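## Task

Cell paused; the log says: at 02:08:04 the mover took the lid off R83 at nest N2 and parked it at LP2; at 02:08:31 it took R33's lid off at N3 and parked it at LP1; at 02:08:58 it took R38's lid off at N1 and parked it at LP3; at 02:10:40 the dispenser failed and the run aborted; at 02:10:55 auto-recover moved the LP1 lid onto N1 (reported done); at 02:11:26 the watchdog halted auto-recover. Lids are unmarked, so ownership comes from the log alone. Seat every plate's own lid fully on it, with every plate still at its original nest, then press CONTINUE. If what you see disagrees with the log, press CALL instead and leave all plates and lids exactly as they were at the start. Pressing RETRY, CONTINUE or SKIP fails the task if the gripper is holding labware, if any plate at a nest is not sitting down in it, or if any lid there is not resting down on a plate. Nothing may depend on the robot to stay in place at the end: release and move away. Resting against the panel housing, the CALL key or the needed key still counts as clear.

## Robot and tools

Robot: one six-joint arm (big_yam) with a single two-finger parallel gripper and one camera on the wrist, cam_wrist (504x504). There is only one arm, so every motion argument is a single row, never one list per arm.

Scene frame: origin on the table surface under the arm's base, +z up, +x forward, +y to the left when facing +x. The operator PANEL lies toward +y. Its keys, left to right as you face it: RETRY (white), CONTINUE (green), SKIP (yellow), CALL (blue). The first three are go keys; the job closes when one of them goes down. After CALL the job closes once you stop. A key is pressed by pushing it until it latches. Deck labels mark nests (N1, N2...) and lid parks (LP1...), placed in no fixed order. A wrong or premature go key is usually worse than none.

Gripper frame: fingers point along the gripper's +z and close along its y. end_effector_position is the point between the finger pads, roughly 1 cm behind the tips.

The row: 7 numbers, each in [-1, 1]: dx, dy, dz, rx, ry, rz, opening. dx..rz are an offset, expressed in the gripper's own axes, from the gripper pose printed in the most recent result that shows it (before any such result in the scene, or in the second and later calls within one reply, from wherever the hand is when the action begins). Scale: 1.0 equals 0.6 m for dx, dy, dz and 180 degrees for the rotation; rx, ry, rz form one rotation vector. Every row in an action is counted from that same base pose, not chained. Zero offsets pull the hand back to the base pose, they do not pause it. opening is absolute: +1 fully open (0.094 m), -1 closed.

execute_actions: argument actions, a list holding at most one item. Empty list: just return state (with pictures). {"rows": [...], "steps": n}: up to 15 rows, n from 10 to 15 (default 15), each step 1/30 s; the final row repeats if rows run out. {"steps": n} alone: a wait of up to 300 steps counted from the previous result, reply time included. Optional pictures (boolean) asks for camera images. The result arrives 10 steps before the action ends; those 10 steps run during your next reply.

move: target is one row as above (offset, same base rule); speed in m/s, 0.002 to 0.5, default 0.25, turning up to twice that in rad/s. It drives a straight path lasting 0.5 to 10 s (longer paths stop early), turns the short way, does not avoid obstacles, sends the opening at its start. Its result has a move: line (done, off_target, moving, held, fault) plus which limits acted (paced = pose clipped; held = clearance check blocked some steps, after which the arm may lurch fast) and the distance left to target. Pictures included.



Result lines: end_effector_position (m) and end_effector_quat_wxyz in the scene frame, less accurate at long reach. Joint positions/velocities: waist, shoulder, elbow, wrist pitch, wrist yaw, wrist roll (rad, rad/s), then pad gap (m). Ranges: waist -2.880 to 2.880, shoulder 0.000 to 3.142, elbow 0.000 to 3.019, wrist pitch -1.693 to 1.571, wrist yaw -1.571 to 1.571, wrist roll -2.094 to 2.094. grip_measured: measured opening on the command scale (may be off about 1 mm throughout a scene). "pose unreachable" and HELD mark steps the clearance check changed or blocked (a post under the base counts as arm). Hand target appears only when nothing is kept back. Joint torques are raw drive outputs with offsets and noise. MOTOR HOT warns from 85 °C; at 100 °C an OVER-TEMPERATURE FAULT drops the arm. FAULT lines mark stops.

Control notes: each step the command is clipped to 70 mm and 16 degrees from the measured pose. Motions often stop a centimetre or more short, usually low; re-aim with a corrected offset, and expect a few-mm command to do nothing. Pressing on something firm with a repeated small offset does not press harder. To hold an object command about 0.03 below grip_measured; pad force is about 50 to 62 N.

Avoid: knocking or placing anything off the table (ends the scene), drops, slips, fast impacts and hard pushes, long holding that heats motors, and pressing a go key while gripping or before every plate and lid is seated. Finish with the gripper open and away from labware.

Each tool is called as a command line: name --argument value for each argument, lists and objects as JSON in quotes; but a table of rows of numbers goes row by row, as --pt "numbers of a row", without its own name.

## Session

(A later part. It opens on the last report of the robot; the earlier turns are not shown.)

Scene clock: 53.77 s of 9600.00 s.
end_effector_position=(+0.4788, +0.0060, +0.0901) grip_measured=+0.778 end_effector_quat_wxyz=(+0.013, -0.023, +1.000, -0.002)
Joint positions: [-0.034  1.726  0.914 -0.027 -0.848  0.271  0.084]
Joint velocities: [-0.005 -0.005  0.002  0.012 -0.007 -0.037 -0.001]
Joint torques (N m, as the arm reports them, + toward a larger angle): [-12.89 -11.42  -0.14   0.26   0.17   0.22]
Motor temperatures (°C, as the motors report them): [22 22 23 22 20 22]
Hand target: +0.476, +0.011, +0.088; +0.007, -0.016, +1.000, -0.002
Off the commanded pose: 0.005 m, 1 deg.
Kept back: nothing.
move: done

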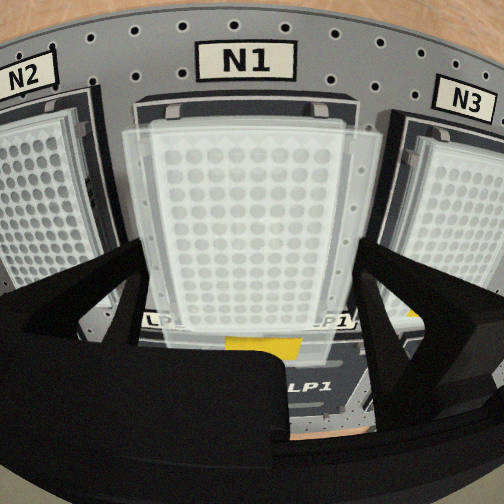

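move --target '[0.012,0.007,0.04,-0.002,0.006,0.005,0.75]' --speed 0.02

Scene clock: 55.57 s of 9600.00 s.
end_effector_position=(+0.4717, +0.0078, +0.0745) grip_measured=+0.778 end_effector_quat_wxyz=(+0.005, -0.015, +1.000, -0.002)
Joint positions: [-0.004  1.749  0.915  0.    -0.833  0.305  0.084]
Joint velocities: [ 0.005  0.005  0.002  0.007  0.022 -0.095 -0.001]
Joint torques (N m, as the arm reports them, + toward a larger angle): [-12.94  -9.52   0.45   1.37   0.13   0.16]
Motor temperatures (°C, as the motors report them): [22 22 23 22 20 22]
Hand target: +0.472, +0.009, +0.066; +0.003, -0.015, +1.000, +0.001
Off the commanded pose: 0.009 m, 0 deg.
Kept back: nothing.
move: done

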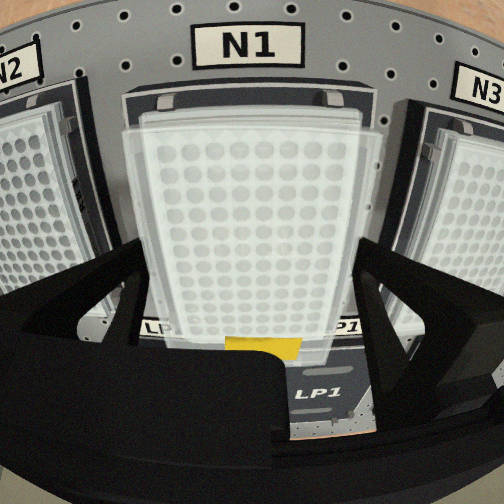

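move --target '[-0.001,0.003,0.035,-0.001,0,0,0.75]' --speed 0.012

Scene clock: 57.93 s of 9600.00 s.
end_effector_position=(+0.4745, +0.0073, +0.0658) grip_measured=+0.778 end_effector_quat_wxyz=(+0.010, -0.015, +1.000, -0.003)
Joint positions: [ 0.009  1.767  0.923  0.033 -0.819  0.329  0.084]
Joint velocities: [ 0.005 -0.005 -0.002 -0.002  0.007 -0.022  0.   ]
Joint torques (N m, as the arm reports them, + toward a larger angle): [-11.85  -8.5    0.13   1.31   0.3    0.19]
Motor temperatures (°C, as the motors report them): [22 22 23 22 20 22]
Hand target: +0.472, +0.009, +0.054; +0.005, -0.015, +1.000, +0.000
Off the commanded pose: 0.013 m, 1 deg.
Kept back: nothing.
move: off_target

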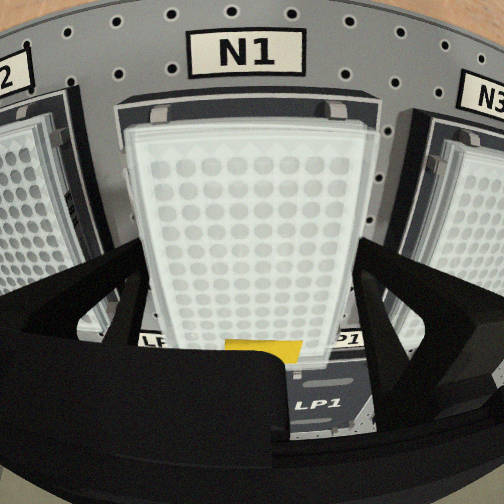

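move --target '[0,0.004,0,-0.005,0,0,0.75]' --speed 0.01

move --target '[0.002,0.003,0.021,-0.002,0.002,0,0.75]' --speed 0.01

zoom_image --camera "cam_wrist" --region '[90,80,410,260]'

Scene clock: 61.07 s of 9600.00 s.
end_effector_position=(+0.4744, +0.0078, +0.0660) grip_measured=+0.778 end_effector_quat_wxyz=(+0.010, -0.015, +1.000, -0.001)
Joint positions: [ 0.008  1.767  0.923  0.033 -0.824  0.329  0.084]
Joint velocities: [ 0.005 -0.005 -0.017 -0.002  0.051  0.022 -0.002]
Joint torques (N m, as the arm reports them, + toward a larger angle): [-13.64 -10.38  -0.66   1.06  -0.35   0.08]
Motor temperatures (°C, as the motors report them): [22 22 23 22 20 22]
Hand target: +0.474, +0.010, +0.066; +0.010, -0.015, +1.000, +0.004
Off the commanded pose: 0.002 m, 1 deg.
Kept back: nothing.
move: done

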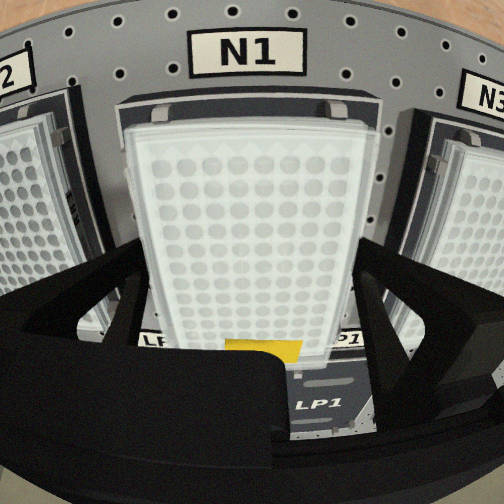

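Scene clock: 62.57 s of 9600.00 s.
end_effector_position=(+0.4748, +0.0071, +0.0657) grip_measured=+0.778 end_effector_quat_wxyz=(+0.011, -0.014, +1.000, -0.002)
Joint positions: [ 0.008  1.768  0.923  0.037 -0.821  0.332  0.084]
Joint velocities: [ 0.005  0.005 -0.012 -0.007 -0.066 -0.022 -0.   ]
Joint torques (N m, as the arm reports them, + toward a larger angle): [-12.45  -9.14   0.42   1.64   0.23   0.19]
Motor temperatures (°C, as the motors report them): [22 22 23 22 20 22]
Hand target: +0.473, +0.009, +0.054; +0.006, -0.015, +1.000, +0.002
Off the commanded pose: 0.013 m, 1 deg.
Kept back: nothing.
move: off_target

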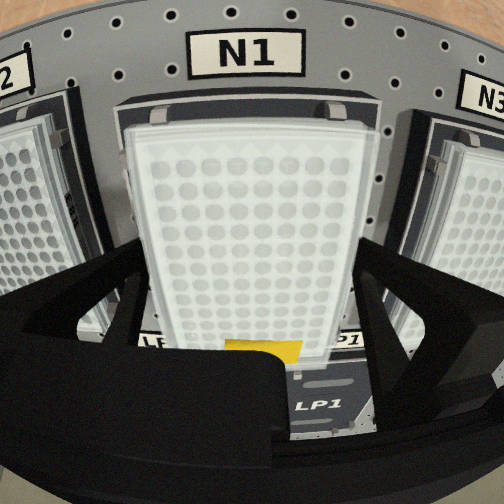

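Region (90, 80, 410, 260) of cam_wrist's 504x504 image, scaled by 1.575, with more detail than that image has; it fills the top 284 rows of this view, and the rest is white.

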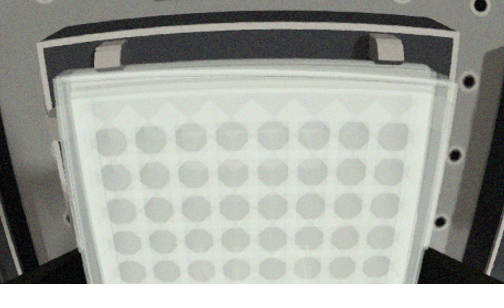

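move --target '[-0.002,0.003,-0.022,-0.002,0,-0.003,0.75]' --speed 0.015

move --target '[0,0,0.029,0,0,0,0.75]' --speed 0.012

Scene clock: 63.97 s of 9600.00 s.
end_effector_position=(+0.4750, +0.0113, +0.0700) grip_measured=+0.778 end_effector_quat_wxyz=(+0.008, -0.019, +1.000, +0.004)
Joint positions: [ 0.004  1.757  0.923  0.018 -0.838  0.316  0.084]
Joint velocities: [ 0.005 -0.005 -0.027  0.017  0.037 -0.095 -0.   ]
Joint torques (N m, as the arm reports them, + toward a larger angle): [-15.11 -13.19  -1.29   0.05  -0.02  -0.05]
Motor temperatures (°C, as the motors report them): [22 22 23 22 20 22]
Hand target: +0.476, +0.009, +0.079; +0.011, -0.019, +1.000, +0.001
Off the commanded pose: 0.009 m, 1 deg.
Kept back: nothing.
move: done

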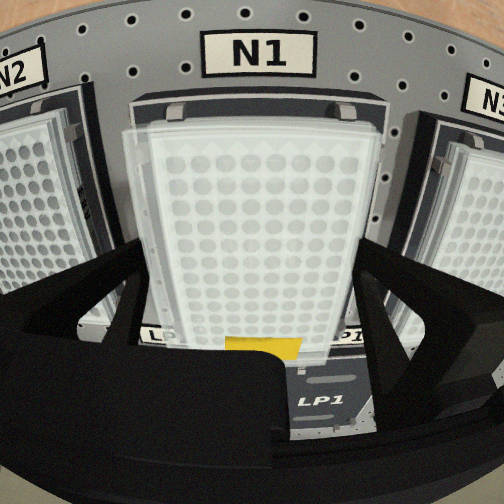

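Scene clock: 65.63 s of 9600.00 s.
end_effector_position=(+0.4777, +0.0092, +0.0676) grip_measured=+0.778 end_effector_quat_wxyz=(+0.013, -0.015, +1.000, +0.000)
Joint positions: [ 0.006  1.764  0.925  0.037 -0.825  0.336  0.084]
Joint velocities: [-0.005 -0.015  0.002  0.007 -0.095  0.095  0.   ]
Joint torques (N m, as the arm reports them, + toward a larger angle): [-11.49  -8.67   0.6    1.7    0.34   0.15]
Motor temperatures (°C, as the motors report them): [22 22 23 22 20 22]
Hand target: +0.475, +0.011, +0.053; +0.007, -0.019, +1.000, +0.004
Off the commanded pose: 0.015 m, 1 deg.
Kept back: nothing.
move: off_target

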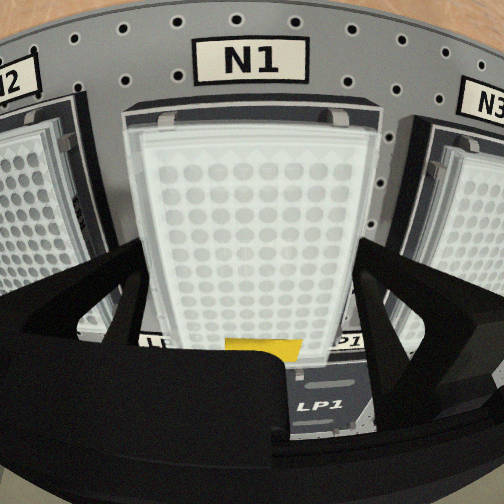

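Now it's too far in x.

move --target '[0.008,0,-0.003,0,0.006,0,0.75]' --speed 0.01

move --target '[0.002,0.002,0.023,-0.001,0.001,0,0.75]' --speed 0.01

Scene clock: 67.10 s of 9600.00 s.
end_effector_position=(+0.4754, +0.0089, +0.0677) grip_measured=+0.778 end_effector_quat_wxyz=(+0.009, -0.016, +1.000, -0.000)
Joint positions: [ 0.006  1.763  0.925  0.024 -0.828  0.324  0.084]
Joint velocities: [ 0.005 -0.005 -0.007 -0.012 -0.051  0.007  0.001]
Joint torques (N m, as the arm reports them, + toward a larger angle): [-13.63 -11.67  -0.49  -0.13  -0.13  -0.02]
Motor temperatures (°C, as the motors report them): [22 22 23 22 20 22]
Hand target: +0.473, +0.009, +0.069; +0.004, -0.015, +1.000, +0.000
Off the commanded pose: 0.003 m, 1 deg.
Kept back: nothing.
move: done

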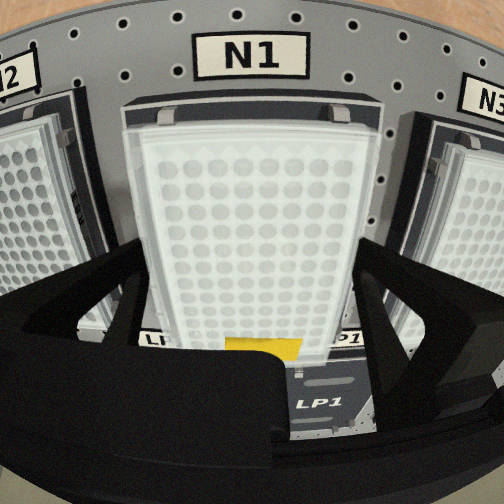

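Scene clock: 68.70 s of 9600.00 s.
end_effector_position=(+0.4772, +0.0070, +0.0666) grip_measured=+0.778 end_effector_quat_wxyz=(+0.013, -0.014, +1.000, -0.003)
Joint positions: [ 0.006  1.768  0.925  0.038 -0.819  0.336  0.084]
Joint velocities: [-0.005  0.005 -0.002  0.022 -0.037  0.007 -0.   ]
Joint torques (N m, as the arm reports them, + toward a larger angle): [-11.68  -9.61   0.22   1.44   0.19   0.15]
Motor temperatures (°C, as the motors report them): [22 22 23 22 20 22]
Hand target: +0.474, +0.010, +0.054; +0.007, -0.016, +1.000, +0.001
Off the commanded pose: 0.013 m, 1 deg.
Kept back: nothing.
move: off_target

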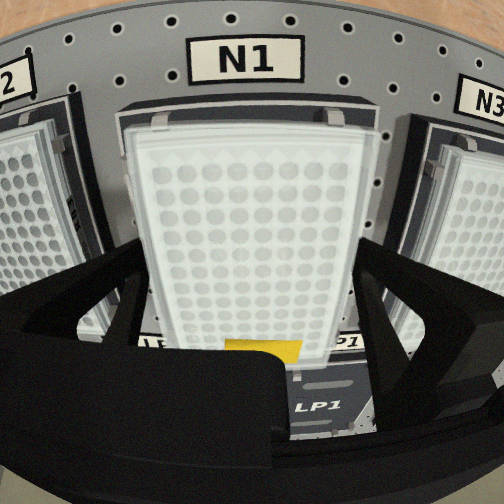

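Lift and redo, aiming for (.473, .0088).

move --target '[0.006,0.001,-0.028,-0.002,0.004,0,0.75]' --speed 0.015

Scene clock: 70.37 s of 9600.00 s.
end_effector_position=(+0.4713, +0.0089, +0.0748) grip_measured=+0.778 end_effector_quat_wxyz=(+0.003, -0.012, +1.000, +0.002)
Joint positions: [-0.005  1.749  0.916 -0.003 -0.844  0.309  0.084]
Joint velocities: [-0.024 -0.005 -0.007 -0.002  0.037 -0.037 -0.001]
Joint torques (N m, as the arm reports them, + toward a larger angle): [-14.93 -12.57  -0.78   0.01  -0.03  -0.07]
Motor temperatures (°C, as the motors report them): [22 22 23 22 20 22]
Hand target: +0.473, +0.008, +0.083; +0.007, -0.014, +1.000, +0.000
Off the commanded pose: 0.009 m, 1 deg.
Kept back: nothing.
move: done

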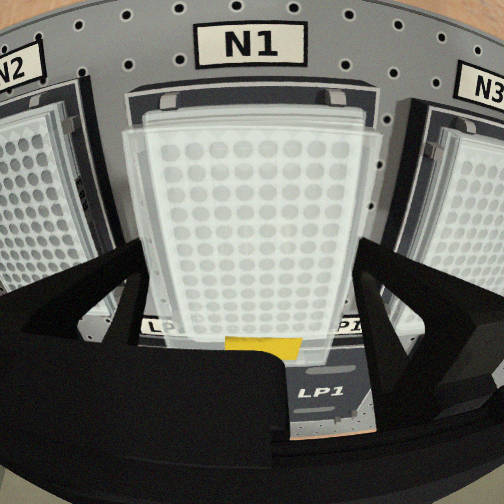

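move --target '[-0.001,0.003,0.035,0,0,-0.004,0.75]' --speed 0.012

Scene clock: 72.80 s of 9600.00 s.
end_effector_position=(+0.4752, +0.0091, +0.0676) grip_measured=+0.778 end_effector_quat_wxyz=(+0.009, -0.016, +1.000, -0.001)
Joint positions: [ 0.007  1.762  0.924  0.025 -0.826  0.326  0.084]
Joint velocities: [ 0.005 -0.005 -0.017  0.012  0.051 -0.11  -0.   ]
Joint torques (N m, as the arm reports them, + toward a larger angle): [-12.06  -8.83   0.29   1.69   0.33   0.13]
Motor temperatures (°C, as the motors report them): [22 22 23 22 20 22]
Hand target: +0.472, +0.011, +0.054; +0.003, -0.018, +1.000, +0.003
Off the commanded pose: 0.014 m, 1 deg.
Kept back: nothing.
move: off_target

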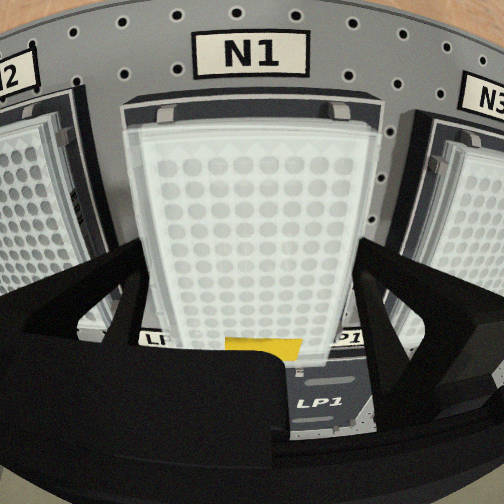

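move --target '[0.012,0,0.016,0,0.009,0,0.75]' --speed 0.008

move --target '[0.004,0.002,0.02,0,0.003,0,0.75]' --speed 0.008

Scene clock: 75.27 s of 9600.00 s.
end_effector_position=(+0.4750, +0.0090, +0.0676) grip_measured=+0.778 end_effector_quat_wxyz=(+0.008, -0.014, +1.000, -0.001)
Joint positions: [ 0.007  1.762  0.925  0.019 -0.826  0.326  0.084]
Joint velocities: [-0.005 -0.005  0.007  0.012 -0.007 -0.022 -0.001]
Joint torques (N m, as the arm reports them, + toward a larger angle): [-12.45 -10.21   0.13   0.09   0.16  -0.04]
Motor temperatures (°C, as the motors report them): [22 22 23 22 20 22]
Hand target: +0.468, +0.009, +0.058; -0.005, -0.015, +1.000, -0.001
Off the commanded pose: 0.012 m, 1 deg.
Kept back: nothing.
move: off_target

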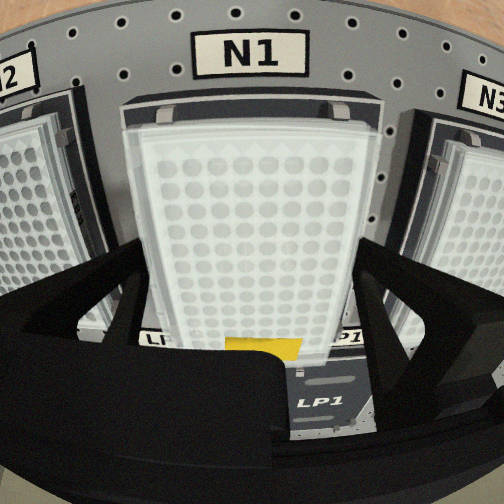

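Scene clock: 77.03 s of 9600.00 s.
end_effector_position=(+0.4754, +0.0082, +0.0671) grip_measured=+0.778 end_effector_quat_wxyz=(+0.009, -0.013, +1.000, -0.004)
Joint positions: [ 0.008  1.763  0.926  0.019 -0.819  0.327  0.084]
Joint velocities: [ 0.005 -0.005 -0.022 -0.012 -0.066 -0.007 -0.   ]
Joint torques (N m, as the arm reports them, + toward a larger angle): [-12.4   -8.93   0.36   1.29   0.23   0.17]
Motor temperatures (°C, as the motors report them): [22 22 23 22 20 22]
Hand target: +0.472, +0.010, +0.056; +0.003, -0.014, +1.000, -0.001
Off the commanded pose: 0.012 m, 1 deg.
Kept back: nothing.
move: off_target

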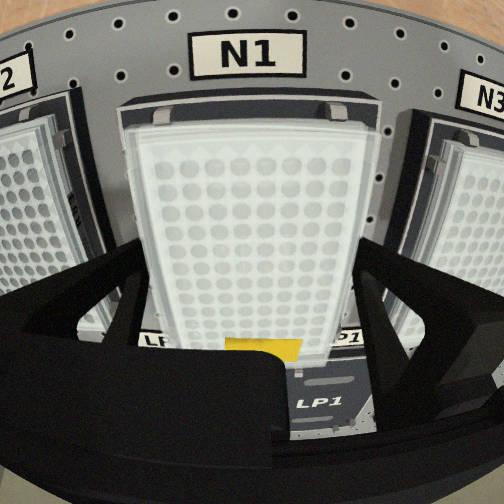

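move --target '[0.006,0,-0.005,0,0.005,-0.002,0.75]' --speed 0.008

move --target '[0.004,0.003,0.022,-0.002,0.003,0,0.75]' --speed 0.008

Scene clock: 78.53 s of 9600.00 s.
end_effector_position=(+0.4721, +0.0077, +0.0671) grip_measured=+0.778 end_effector_quat_wxyz=(+0.003, -0.014, +1.000, -0.004)
Joint positions: [ 0.008  1.763  0.926  0.002 -0.822  0.313  0.084]
Joint velocities: [-0.005 -0.005 -0.037 -0.002 -0.022  0.022 -0.   ]
Joint torques (N m, as the arm reports them, + toward a larger angle): [-14.48 -11.37  -0.42   0.19  -0.1   -0.06]
Motor temperatures (°C, as the motors report them): [22 22 23 22 20 22]
Hand target: +0.472, +0.008, +0.070; +0.001, -0.016, +1.000, -0.004
Off the commanded pose: 0.003 m, 0 deg.
Kept back: nothing.
move: done

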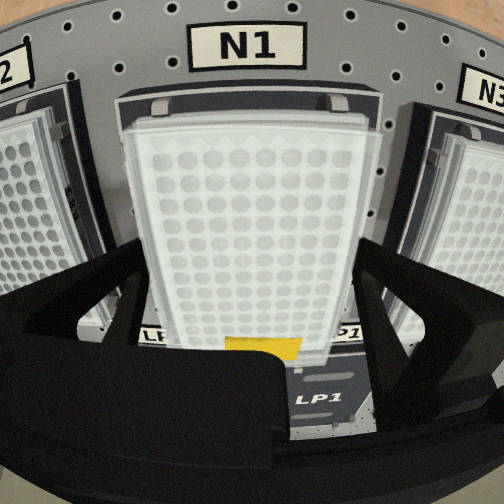

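Scene clock: 80.43 s of 9600.00 s.
end_effector_position=(+0.4725, +0.0070, +0.0659) grip_measured=+0.778 end_effector_quat_wxyz=(+0.003, -0.014, +1.000, -0.005)
Joint positions: [ 0.009  1.766  0.927  0.007 -0.82   0.315  0.084]
Joint velocities: [ 0.005  0.005  0.012  0.007 -0.007 -0.007 -0.   ]
Joint torques (N m, as the arm reports them, + toward a larger angle): [-12.26  -9.3    0.31   1.49   0.17   0.2 ]
Motor temperatures (°C, as the motors report them): [22 22 23 22 20 22]
Hand target: +0.469, +0.009, +0.054; -0.002, -0.014, +1.000, -0.001
Off the commanded pose: 0.013 m, 1 deg.
Kept back: nothing.
move: off_target

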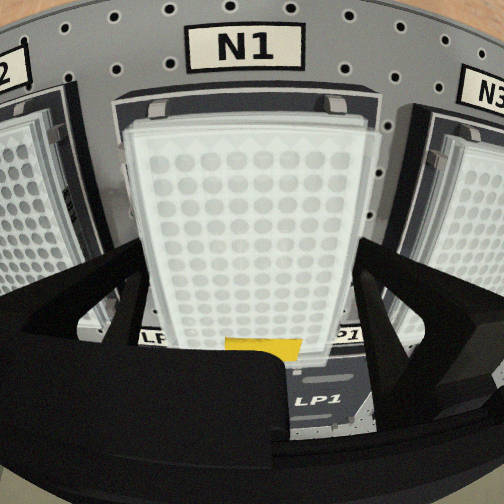

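Align it, release, and inspect.

move --target '[-0.004,0.003,-0.008,-0.003,-0.003,-0.002,0.75]' --speed 0.008

move --target '[0,0,0,0,0,0,1]'

move --target '[0.03,0,-0.07,0,0,0,1]' --speed 0.05

zoom_image --camera "cam_wrist" --region '[110,30,400,320]'

Scene clock: 81.97 s of 9600.00 s.
end_effector_position=(+0.4724, +0.0074, +0.0662) grip_measured=+0.778 end_effector_quat_wxyz=(+0.003, -0.014, +1.000, -0.003)
Joint positions: [ 0.008  1.766  0.927  0.007 -0.824  0.315  0.084]
Joint velocities: [-0.005  0.005  0.012 -0.007 -0.022 -0.007 -0.001]
Joint torques (N m, as the arm reports them, + toward a larger angle): [-14.68 -11.96  -0.84   1.04  -0.22   0.02]
Motor temperatures (°C, as the motors report them): [22 22 23 22 20 22]
Hand target: +0.475, +0.009, +0.071; +0.008, -0.018, +1.000, -0.000
Off the commanded pose: 0.005 m, 1 deg.
Kept back: nothing.
move: done

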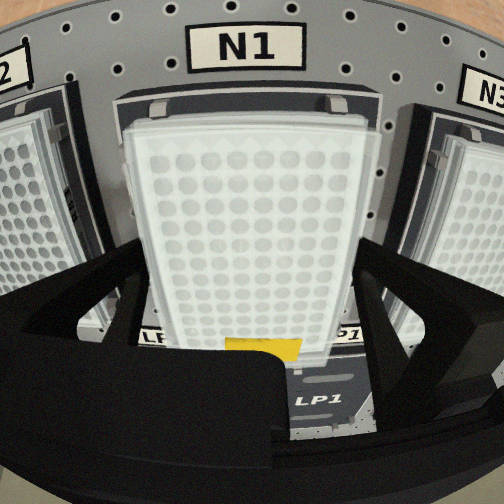

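Scene clock: 82.47 s of 9600.00 s.
end_effector_position=(+0.4725, +0.0074, +0.0662) grip_measured=+1.000 end_effector_quat_wxyz=(+0.003, -0.014, +1.000, -0.003)
Joint positions: [ 0.008  1.766  0.927  0.007 -0.824  0.315  0.094]
Joint velocities: [-0.015 -0.005  0.007 -0.007 -0.037  0.007  0.   ]
Joint torques (N m, as the arm reports them, + toward a larger angle): [-13.54 -11.08  -0.45   0.84   0.04   0.05]
Motor temperatures (°C, as the motors report them): [22 22 23 22 20 22]
Hand target: +0.472, +0.007, +0.066; +0.003, -0.014, +1.000, -0.003
Off the commanded pose: 0.000 m, 0 deg.
Kept back: nothing.
move: done

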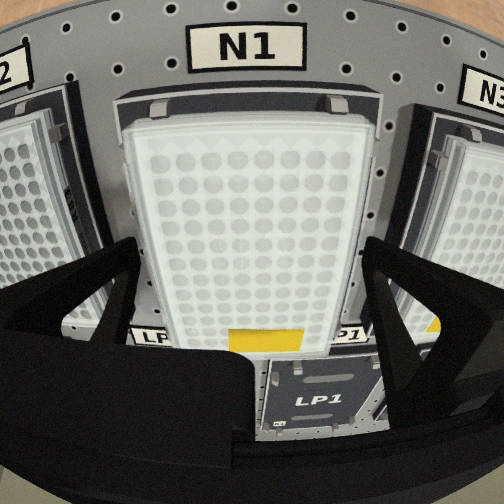

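Scene clock: 83.70 s of 9600.00 s.
end_effector_position=(+0.4538, +0.0082, +0.1014) grip_measured=+1.000 end_effector_quat_wxyz=(+0.001, -0.012, +1.000, -0.002)
Joint positions: [-0.042  1.683  0.851 -0.047 -0.861  0.259  0.094]
Joint velocities: [-0.015 -0.005  0.002  0.002 -0.007 -0.022  0.   ]
Joint torques (N m, as the arm reports them, + toward a larger angle): [-13.08 -12.3   -0.37   0.09  -0.04  -0.1 ]
Motor temperatures (°C, as the motors report them): [22 22 23 22 20 22]
Hand target: +0.455, +0.008, +0.108; +0.004, -0.015, +1.000, -0.004
Off the commanded pose: 0.007 m, 0 deg.
Kept back: nothing.
move: done

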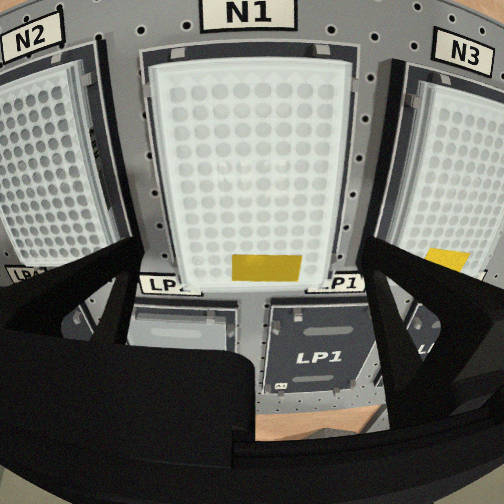

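Region (110, 30, 400, 320) of cam_wrist's 504x504 image, scaled by 1.738, with more detail than that image has.

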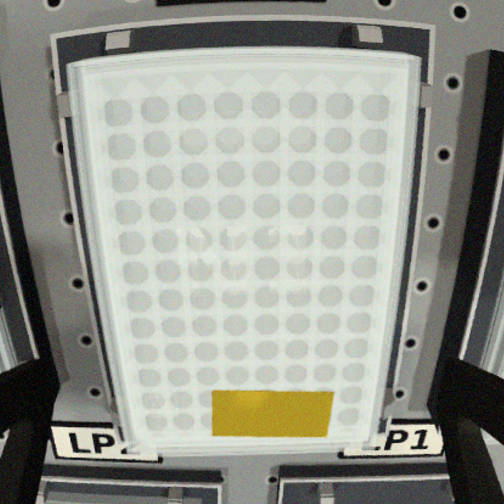

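It settled on release. LP2 next.

move --target '[0.28,0.105,0.045,0,0,0,1]' --speed 0.15

Scene clock: 85.60 s of 9600.00 s.
end_effector_position=(+0.2870, +0.0648, +0.0699) grip_measured=+1.000 end_effector_quat_wxyz=(-0.003, -0.013, +1.000, -0.002)
Joint positions: [ 0.257  1.578  0.422  0.468 -0.651  0.539  0.094]
Joint velocities: [-0.005 -0.005  0.007  0.002  0.007 -0.037  0.   ]
Joint torques (N m, as the arm reports them, + toward a larger angle): [ -7.03 -10.12  -5.59   1.23   0.18   0.22]
Motor temperatures (°C, as the motors report them): [22 22 23 22 20 22]
Hand target: +0.283, +0.068, +0.073; -0.001, -0.010, +1.000, +0.000
Off the commanded pose: 0.005 m, 0 deg.
Kept back: nothing.
move: done

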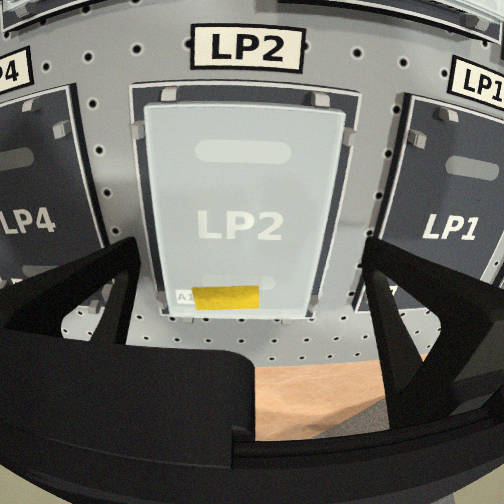

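move --target '[0.008,0.011,0.04,-0.002,-0.003,0.012,1]' --speed 0.03

move --target '[0,0.002,0.028,0,0,0,1]' --speed 0.02

Scene clock: 86.97 s of 9600.00 s.
end_effector_position=(+0.2834, +0.0697, +0.0502) grip_measured=+1.000 end_effector_quat_wxyz=(+0.003, +0.002, +1.000, -0.001)
Joint positions: [ 0.312  1.637  0.435  0.553 -0.602  0.622  0.094]
Joint velocities: [ 0.005  0.015 -0.012  0.022  0.007 -0.037  0.   ]
Joint torques (N m, as the arm reports them, + toward a larger angle): [-6.48 -7.   -4.05  1.28  0.21  0.19]
Motor temperatures (°C, as the motors report them): [22 22 23 22 20 22]
Hand target: +0.281, +0.071, +0.046; +0.001, +0.006, +1.000, +0.002
Off the commanded pose: 0.005 m, 0 deg.
Kept back: nothing.
move: done

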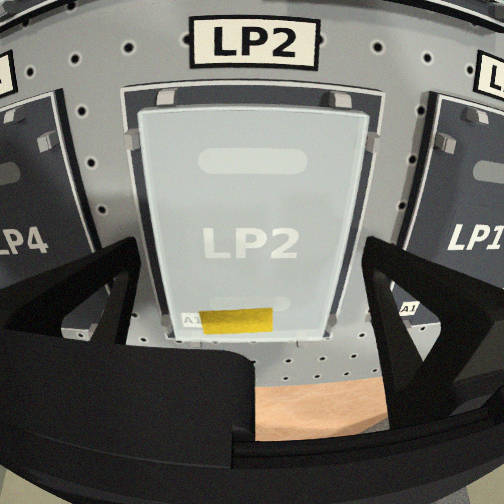

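Scene clock: 88.03 s of 9600.00 s.
end_effector_position=(+0.2861, +0.0692, +0.0382) grip_measured=+1.000 end_effector_quat_wxyz=(+0.006, +0.000, +1.000, -0.003)
Joint positions: [ 0.332  1.674  0.458  0.576 -0.58   0.632  0.094]
Joint velocities: [-0.005  0.005  0.002  0.017 -0.037 -0.022  0.   ]
Joint torques (N m, as the arm reports them, + toward a larger angle): [-6.7  -7.31 -4.23  1.09  0.19  0.16]
Motor temperatures (°C, as the motors report them): [22 22 23 22 20 22]
Hand target: +0.283, +0.071, +0.033; +0.003, +0.003, +1.000, -0.001
Off the commanded pose: 0.006 m, 0 deg.
Kept back: nothing.
move: done

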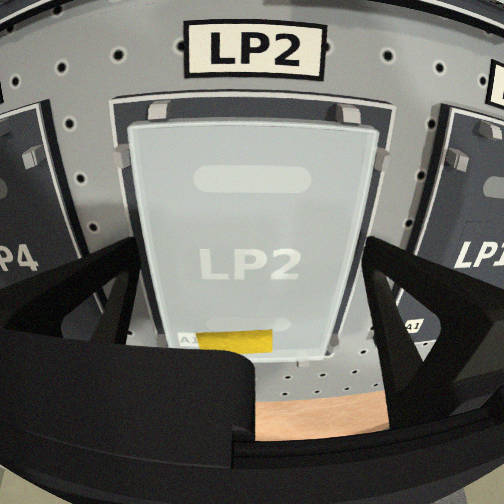

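move --target '[0.004,0.002,0.014,0,0,0.007,1]' --speed 0.015

move --target '[0,0,0,0,0,0,0.75]'

move --target '[0,0,-0.1,0,0,0,0.75]' --speed 0.05

move --target '[-0.31,0.122,-0.005,0,0,-0.012,0.75]' --speed 0.15

Scene clock: 89.47 s of 9600.00 s.
end_effector_position=(+0.2865, +0.0689, +0.0347) grip_measured=+1.000 end_effector_quat_wxyz=(+0.008, +0.008, +1.000, -0.005)
Joint positions: [ 0.34   1.685  0.463  0.586 -0.567  0.655  0.094]
Joint velocities: [ 0.005 -0.015 -0.022  0.022  0.022 -0.022  0.   ]
Joint torques (N m, as the arm reports them, + toward a larger angle): [-5.77 -7.44 -4.59  1.45  0.23  0.16]
Motor temperatures (°C, as the motors report them): [22 22 24 22 20 22]
Hand target: +0.283, +0.070, +0.030; +0.005, +0.011, +1.000, -0.003
Off the commanded pose: 0.006 m, 1 deg.
Kept back: nothing.
move: done

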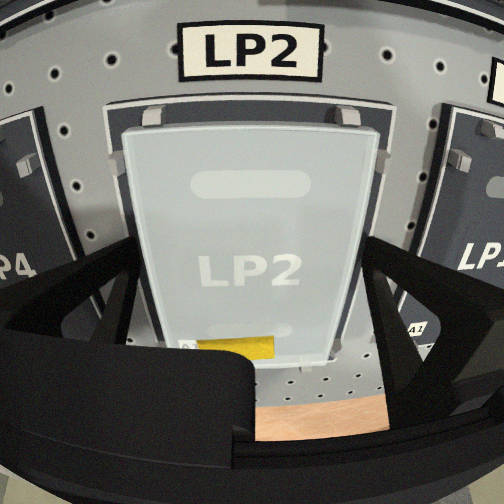

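Scene clock: 89.97 s of 9600.00 s.
end_effector_position=(+0.2865, +0.0689, +0.0347) grip_measured=+0.778 end_effector_quat_wxyz=(+0.008, +0.008, +1.000, -0.005)
Joint positions: [ 0.34   1.685  0.463  0.586 -0.567  0.655  0.084]
Joint velocities: [ 0.005 -0.015 -0.017 -0.002  0.037  0.007  0.   ]
Joint torques (N m, as the arm reports them, + toward a larger angle): [-7.47 -8.28 -4.76  0.59  0.12  0.07]
Motor temperatures (°C, as the motors report them): [22 22 24 22 20 22]
Hand target: +0.286, +0.069, +0.035; +0.008, +0.008, +1.000, -0.005
Off the commanded pose: 0.000 m, 0 deg.
Kept back: nothing.
move: done

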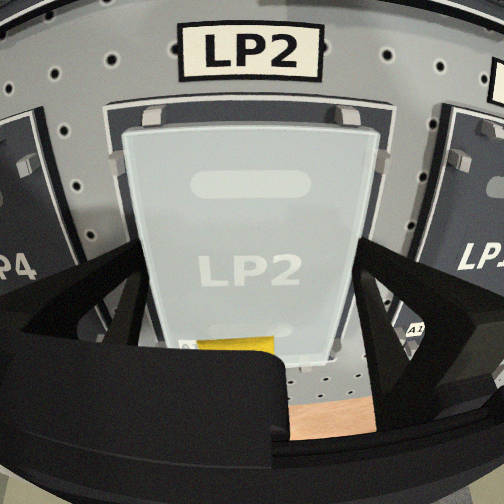

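Scene clock: 91.47 s of 9600.00 s.
end_effector_position=(+0.2941, +0.0759, +0.0893) grip_measured=+0.778 end_effector_quat_wxyz=(+0.013, +0.005, +1.000, -0.000)
Joint positions: [ 0.238  1.483  0.395  0.426 -0.651  0.585  0.084]
Joint velocities: [-0.005 -0.005  0.007  0.002 -0.022 -0.007  0.   ]
Joint torques (N m, as the arm reports them, + toward a larger angle): [-7.46 -8.95 -5.    0.12 -0.02 -0.12]
Motor temperatures (°C, as the motors report them): [22 22 24 22 20 22]
Hand target: +0.286, +0.071, +0.095; +0.009, +0.007, +1.000, -0.006
Off the commanded pose: 0.012 m, 1 deg.
Kept back: nothing.
move: off_target

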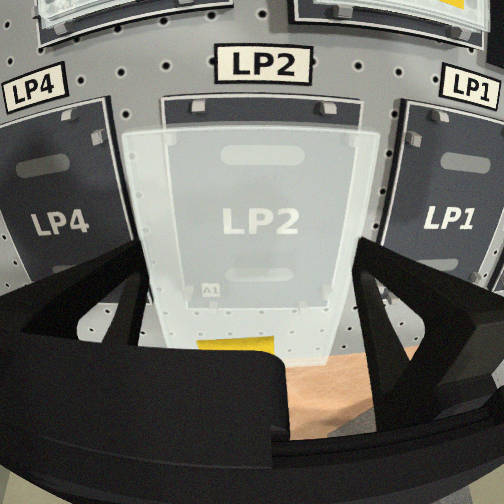

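Scene clock: 93.37 s of 9600.00 s.
end_effector_position=(+0.4821, +0.1597, +0.0976) grip_measured=+0.778 end_effector_quat_wxyz=(+0.019, -0.020, +1.000, +0.006)
Joint positions: [ 0.173  1.443  0.92  -0.149 -0.707  0.496  0.084]
Joint velocities: [-0.015 -0.024 -0.002 -0.012  0.037 -0.022  0.001]
Joint torques (N m, as the arm reports them, + toward a larger angle): [-11.59 -11.2    1.12   0.13  -0.01  -0.09]
Motor temperatures (°C, as the motors report them): [22 22 24 22 20 22]
Hand target: +0.480, +0.148, +0.096; +0.013, -0.014, +1.000, -0.001
Off the commanded pose: 0.013 m, 1 deg.
Kept back: nothing.
move: off_target

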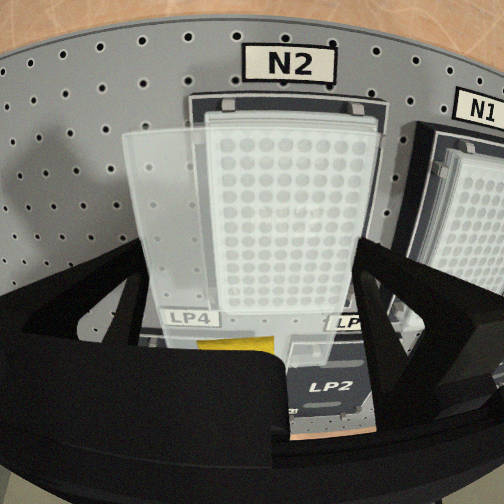

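move --target '[0.006,-0.03,0.042,0.004,0.009,0,0.75]' --speed 0.025

Scene clock: 95.30 s of 9600.00 s.
end_effector_position=(+0.4781, +0.1387, +0.0795) grip_measured=+0.778 end_effector_quat_wxyz=(+0.006, -0.008, +1.000, -0.003)
Joint positions: [ 0.173  1.509  0.932 -0.139 -0.703  0.492  0.084]
Joint velocities: [-0.005  0.005 -0.022 -0.012 -0.022  0.051 -0.001]
Joint torques (N m, as the arm reports them, + toward a larger angle): [-10.5  -11.33   1.66   1.07   0.23  -0.08]
Motor temperatures (°C, as the motors report them): [22 22 24 22 20 22]
Hand target: +0.480, +0.141, +0.072; +0.005, -0.019, +1.000, -0.000
Off the commanded pose: 0.008 m, 1 deg.
Kept back: nothing.
move: done

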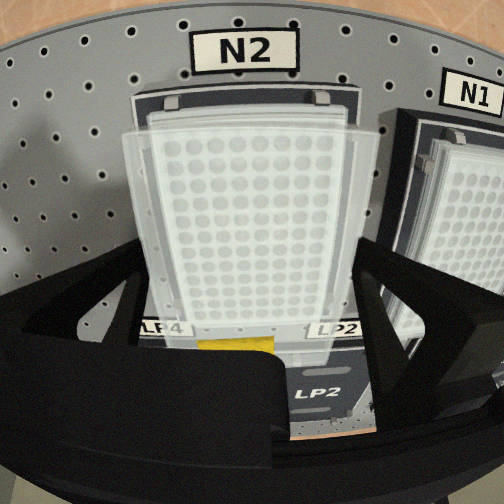

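move --target '[0,0.005,0.04,-0.002,0,-0.014,0.75]' --speed 0.015

Scene clock: 97.40 s of 9600.00 s.
end_effector_position=(+0.4782, +0.1388, +0.0640) grip_measured=+0.778 end_effector_quat_wxyz=(+0.008, -0.019, +1.000, -0.003)
Joint positions: [ 0.196  1.541  0.942 -0.098 -0.684  0.492  0.084]
Joint velocities: [-0.015 -0.015 -0.012 -0.012  0.007  0.051 -0.001]
Joint torques (N m, as the arm reports them, + toward a larger angle): [ -9.76 -11.45   1.34   1.29   0.21  -0.07]
Motor temperatures (°C, as the motors report them): [22 22 24 22 20 22]
Hand target: +0.478, +0.141, +0.055; +0.005, -0.029, +1.000, -0.000
Off the commanded pose: 0.009 m, 1 deg.
Kept back: nothing.
move: done

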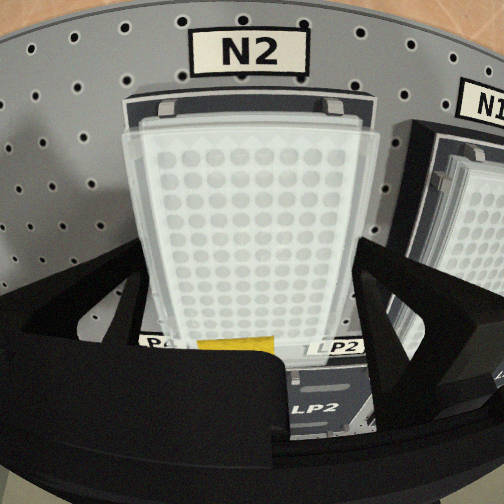

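move --target '[0,0.004,0.033,-0.001,0,-0.006,0.75]' --speed 0.012

move --target '[0,0,0,0,0,0,1]'

move --target '[0.02,0,-0.08,0,0,0,1]' --speed 0.05

move --target '[0.1,0.1,-0.12,-0.25,0,0,-1]'

Scene clock: 99.70 s of 9600.00 s.
end_effector_position=(+0.4777, +0.1378, +0.0529) grip_measured=+0.778 end_effector_quat_wxyz=(+0.009, -0.026, +1.000, -0.005)
Joint positions: [ 0.212  1.565  0.948 -0.071 -0.668  0.492  0.084]
Joint velocities: [-0.015  0.005  0.012 -0.012  0.022 -0.022  0.   ]
Joint torques (N m, as the arm reports them, + toward a larger angle): [ -9.47 -11.31   1.29   1.18   0.22   0.09]
Motor temperatures (°C, as the motors report them): [22 22 24 22 20 22]
Hand target: +0.478, +0.141, +0.044; +0.007, -0.029, +1.000, -0.001
Off the commanded pose: 0.009 m, 1 deg.
Kept back: nothing.
move: done

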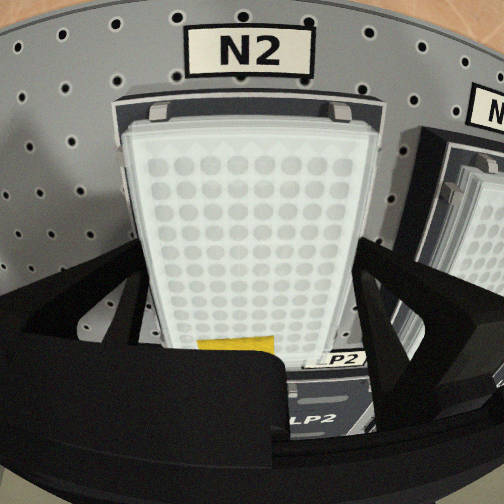

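Scene clock: 100.20 s of 9600.00 s.
end_effector_position=(+0.4777, +0.1378, +0.0529) grip_measured=+1.000 end_effector_quat_wxyz=(+0.009, -0.026, +1.000, -0.005)
Joint positions: [ 0.212  1.565  0.948 -0.071 -0.667  0.492  0.094]
Joint velocities: [-0.015 -0.015  0.007  0.007  0.007 -0.022  0.   ]
Joint torques (N m, as the arm reports them, + toward a larger angle): [-10.75 -13.68   0.29   0.77   0.14   0.03]
Motor temperatures (°C, as the motors report them): [22 22 24 22 20 22]
Hand target: +0.478, +0.138, +0.053; +0.009, -0.026, +1.000, -0.005
Off the commanded pose: 0.000 m, 0 deg.
Kept back: nothing.
move: done

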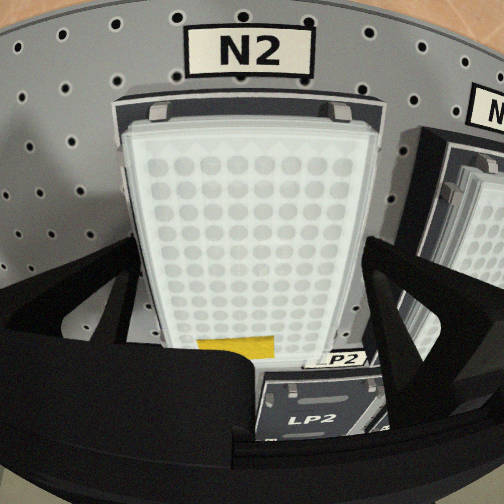

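Scene clock: 101.53 s of 9600.00 s.
end_effector_position=(+0.4645, +0.1399, +0.0943) grip_measured=+1.000 end_effector_quat_wxyz=(+0.008, -0.024, +1.000, -0.003)
Joint positions: [ 0.164  1.456  0.88  -0.139 -0.709  0.455  0.094]
Joint velocities: [-0.005 -0.024 -0.007 -0.007 -0.007 -0.022  0.   ]
Joint torques (N m, as the arm reports them, + toward a larger angle): [-10.89 -12.86   0.51   0.02  -0.01  -0.09]
Motor temperatures (°C, as the motors report them): [22 22 24 22 20 22]
Hand target: +0.465, +0.139, +0.101; +0.009, -0.026, +1.000, -0.005
Off the commanded pose: 0.007 m, 0 deg.
Kept back: nothing.
move: done

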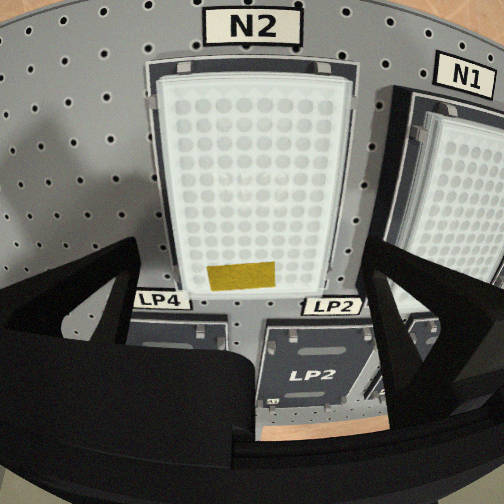

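Scene clock: 104.20 s of 9600.00 s.
end_effector_position=(+0.3942, +0.1997, +0.1643) grip_measured=-0.983 end_effector_quat_wxyz=(-0.016, -0.036, +0.931, +0.363)
Joint positions: [ 0.073  1.654  0.582  1.566 -1.343  1.523  0.001]
Joint velocities: [ 0.005 -0.015 -0.022  0.017 -0.022  0.066 -0.   ]
Joint torques (N m, as the arm reports them, + toward a larger angle): [-11.26  -8.5   -1.48   2.33   0.19   0.08]
Motor temperatures (°C, as the motors report them): [22 22 24 22 20 22]
Hand target: +0.396, +0.195, +0.165; -0.012, -0.031, +0.932, +0.362
Off the commanded pose: 0.007 m, 3 deg.
joint sent to its limit — the command would take joint 4 (wrist pitch) past its upper limit, so that joint was sent only as far as its limit.
Kept back: nothing.
move: off_target

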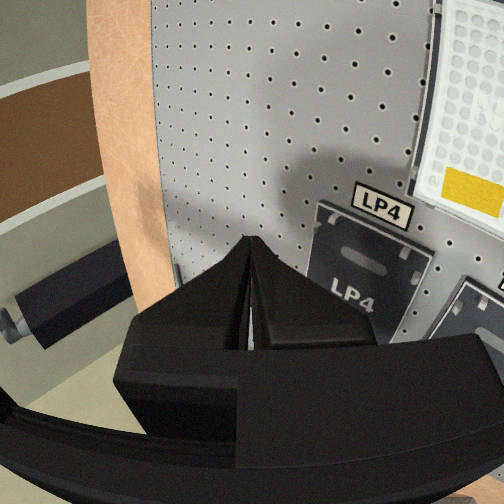

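move --target '[0.4,0.22,0.1,0.237,0,0,-1]'

Scene clock: 106.53 s of 9600.00 s.
end_effector_position=(+0.1422, +0.3244, +0.2092) grip_measured=-0.983 end_effector_quat_wxyz=(-0.004, -0.028, +0.999, +0.016)
Joint positions: [ 1.279  0.523  0.424 -0.413  0.192  1.091  0.001]
Joint velocities: [-0.005 -0.005  0.027  0.007 -0.022  0.007 -0.   ]
Joint torques (N m, as the arm reports them, + toward a larger angle): [-0.95 -5.99  5.42  0.3   0.24  0.17]
Motor temperatures (°C, as the motors report them): [22 22 24 22 20 22]
Hand target: +0.147, +0.329, +0.209; -0.002, -0.020, +1.000, +0.012
Off the commanded pose: 0.007 m, 2 deg.
Kept back: nothing.
move: done

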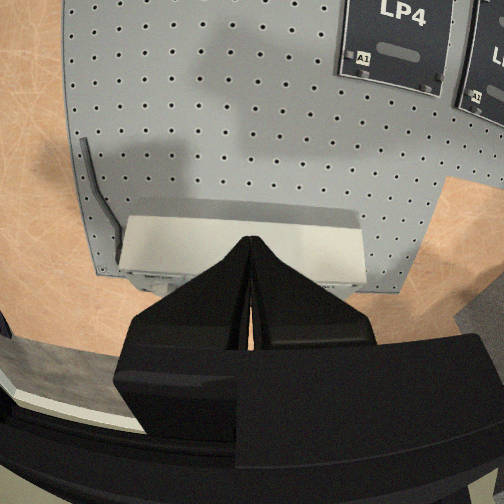

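move --target '[0.33,0.05,0,0.01,0,0.018,-1]'

Scene clock: 108.30 s of 9600.00 s.
end_effector_position=(-0.0616, +0.3296, +0.2087) grip_measured=-0.983 end_effector_quat_wxyz=(-0.012, -0.006, +1.000, -0.013)
Joint positions: [ 2.102  1.034  0.462 -0.335  0.834  1.778  0.001]
Joint velocities: [-0.005 -0.005 -0.012  0.012 -0.022 -0.037 -0.   ]
Joint torques (N m, as the arm reports them, + toward a larger angle): [ 3.78 -4.86  2.59  0.85  0.24  0.17]
Motor temperatures (°C, as the motors report them): [22 22 24 22 20 22]
Hand target: -0.062, +0.337, +0.209; -0.012, +0.007, +1.000, -0.008
Off the commanded pose: 0.014 m, 2 deg.
Kept back: nothing.
move: off_target

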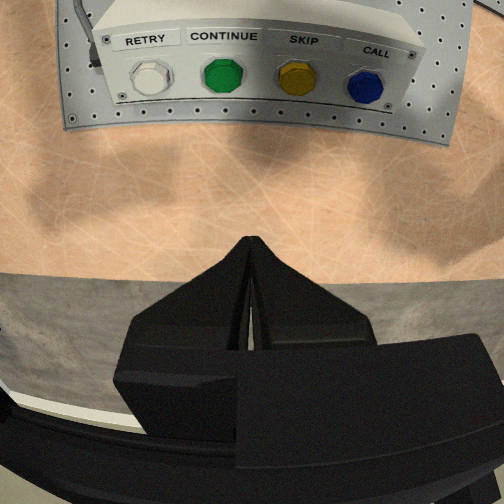

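move --target '[-0.07,0.035,0.15,-0.008,-0.008,0,-1]' --speed 0.1

Scene clock: 110.00 s of 9600.00 s.
end_effector_position=(-0.0197, +0.3492, +0.1204) grip_measured=-0.983 end_effector_quat_wxyz=(+0.002, -0.004, +1.000, +0.004)
Joint positions: [1.778 1.199 0.47  0.072 0.631 1.447 0.001]
Joint velocities: [-0.005  0.005 -0.007  0.017 -0.051  0.007 -0.   ]
Joint torques (N m, as the arm reports them, + toward a larger angle): [ 3.78 -7.56 -0.59  1.27  0.05 -0.04]
Motor temperatures (°C, as the motors report them): [22 22 24 22 20 22]
Hand target: -0.019, +0.351, +0.117; +0.003, -0.008, +1.000, +0.005
Off the commanded pose: 0.004 m, 1 deg.
Kept back: nothing.
move: done

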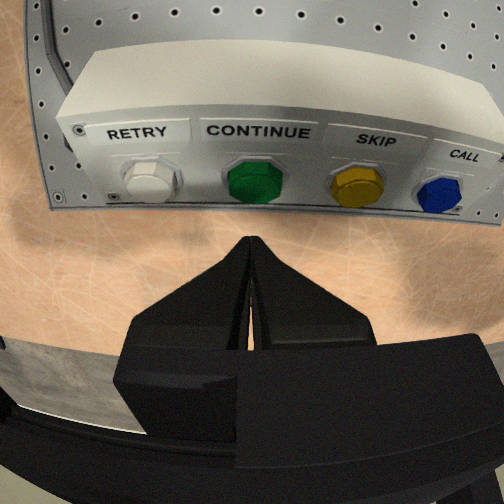

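move --target '[0.01,-0.004,0.03,0,-0.14,0,-1]' --speed 0.1

move --target '[0,0,0.04,0,0,0,-1]' --speed 0.02

Scene clock: 112.87 s of 9600.00 s.
end_effector_position=(-0.0202, +0.3425, +0.1013) grip_measured=-0.983 end_effector_quat_wxyz=(+0.221, -0.009, +0.975, -0.000)
Joint positions: [1.89  1.505 0.545 0.267 1.16  1.509 0.001]
Joint velocities: [-0.015 -0.015 -0.007 -0.007  0.037  0.037 -0.001]
Joint torques (N m, as the arm reports them, + toward a larger angle): [ 7.34 -7.56 -1.52  1.    0.64  0.18]
Motor temperatures (°C, as the motors report them): [22 22 24 22 20 22]
Hand target: -0.026, +0.345, +0.101; +0.218, -0.003, +0.976, +0.006
Off the commanded pose: 0.007 m, 1 deg.
Kept back: nothing.
move: done

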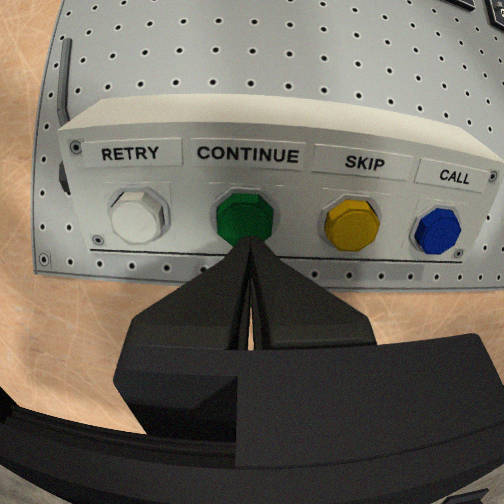

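Scene clock: 114.30 s of 9600.00 s.
end_effector_position=(-0.0137, +0.3473, +0.0871) grip_measured=-0.983 end_effector_quat_wxyz=(+0.216, -0.005, +0.976, +0.008)
Joint positions: [1.847 1.53  0.545 0.381 1.114 1.427 0.001]
Joint velocities: [ 0.005 -0.005 -0.022 -0.012 -0.022  0.007 -0.001]
Joint torques (N m, as the arm reports them, + toward a larger angle): [ 5.04 -7.82 -2.26  1.39  0.28 -0.1 ]
Motor temperatures (°C, as the motors report them): [22 22 24 22 20 22]
Hand target: -0.009, +0.343, +0.080; +0.222, -0.009, +0.975, +0.001
Off the commanded pose: 0.010 m, 1 deg.
Kept back: nothing.
move: done

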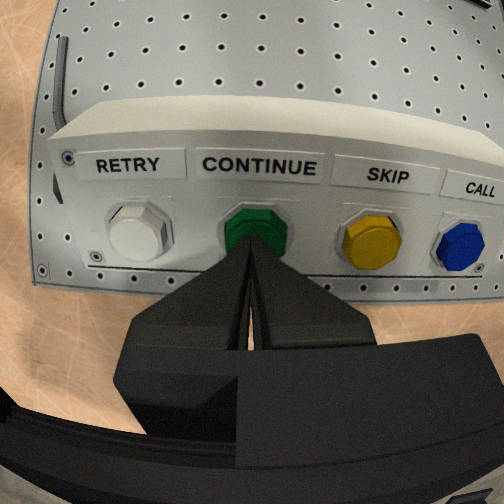

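Continue roughly along the line of sight.

move --target '[0.018,-0.008,0.04,0,0,0,-1]' --speed 0.02

move --target '[0,-0.005,0.04,0,0,0,-1]' --speed 0.02

Scene clock: 115.57 s of 9600.00 s.
end_effector_position=(-0.0214, +0.3481, +0.0788) grip_measured=-0.983 end_effector_quat_wxyz=(+0.206, -0.006, +0.978, +0.018)
Joint positions: [1.844 1.569 0.547 0.457 1.089 1.394 0.001]
Joint velocities: [-0.005 -0.015 -0.007 -0.012 -0.007 -0.066  0.   ]
Joint torques (N m, as the arm reports them, + toward a larger angle): no reading
Motor temperatures (°C, as the motors report them): [22 22 24 22 20 22]
Kept back: nothing.
move: unfinished (the scene ended)
The task's run has ended: the event that ends the task has happened. This ends this scene only. If you have not yet called finished_scene for this scene, call it to go on to the next scene.

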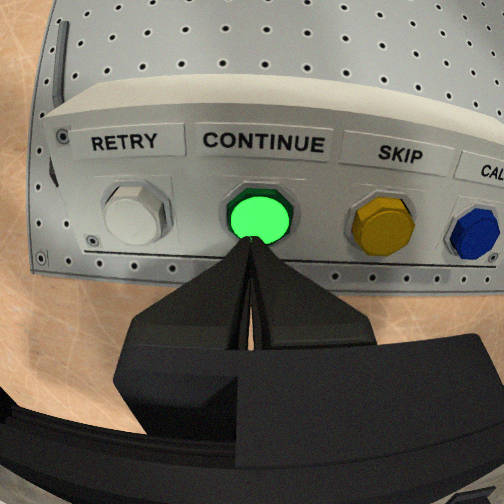

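The task's run has ended: the event that ends the task has happened. This scene is finished. If you have not yet called finished_scene for this scene, call it to go on to the next scene.

finished_scene --scene 1

The scene is finished: the task was done.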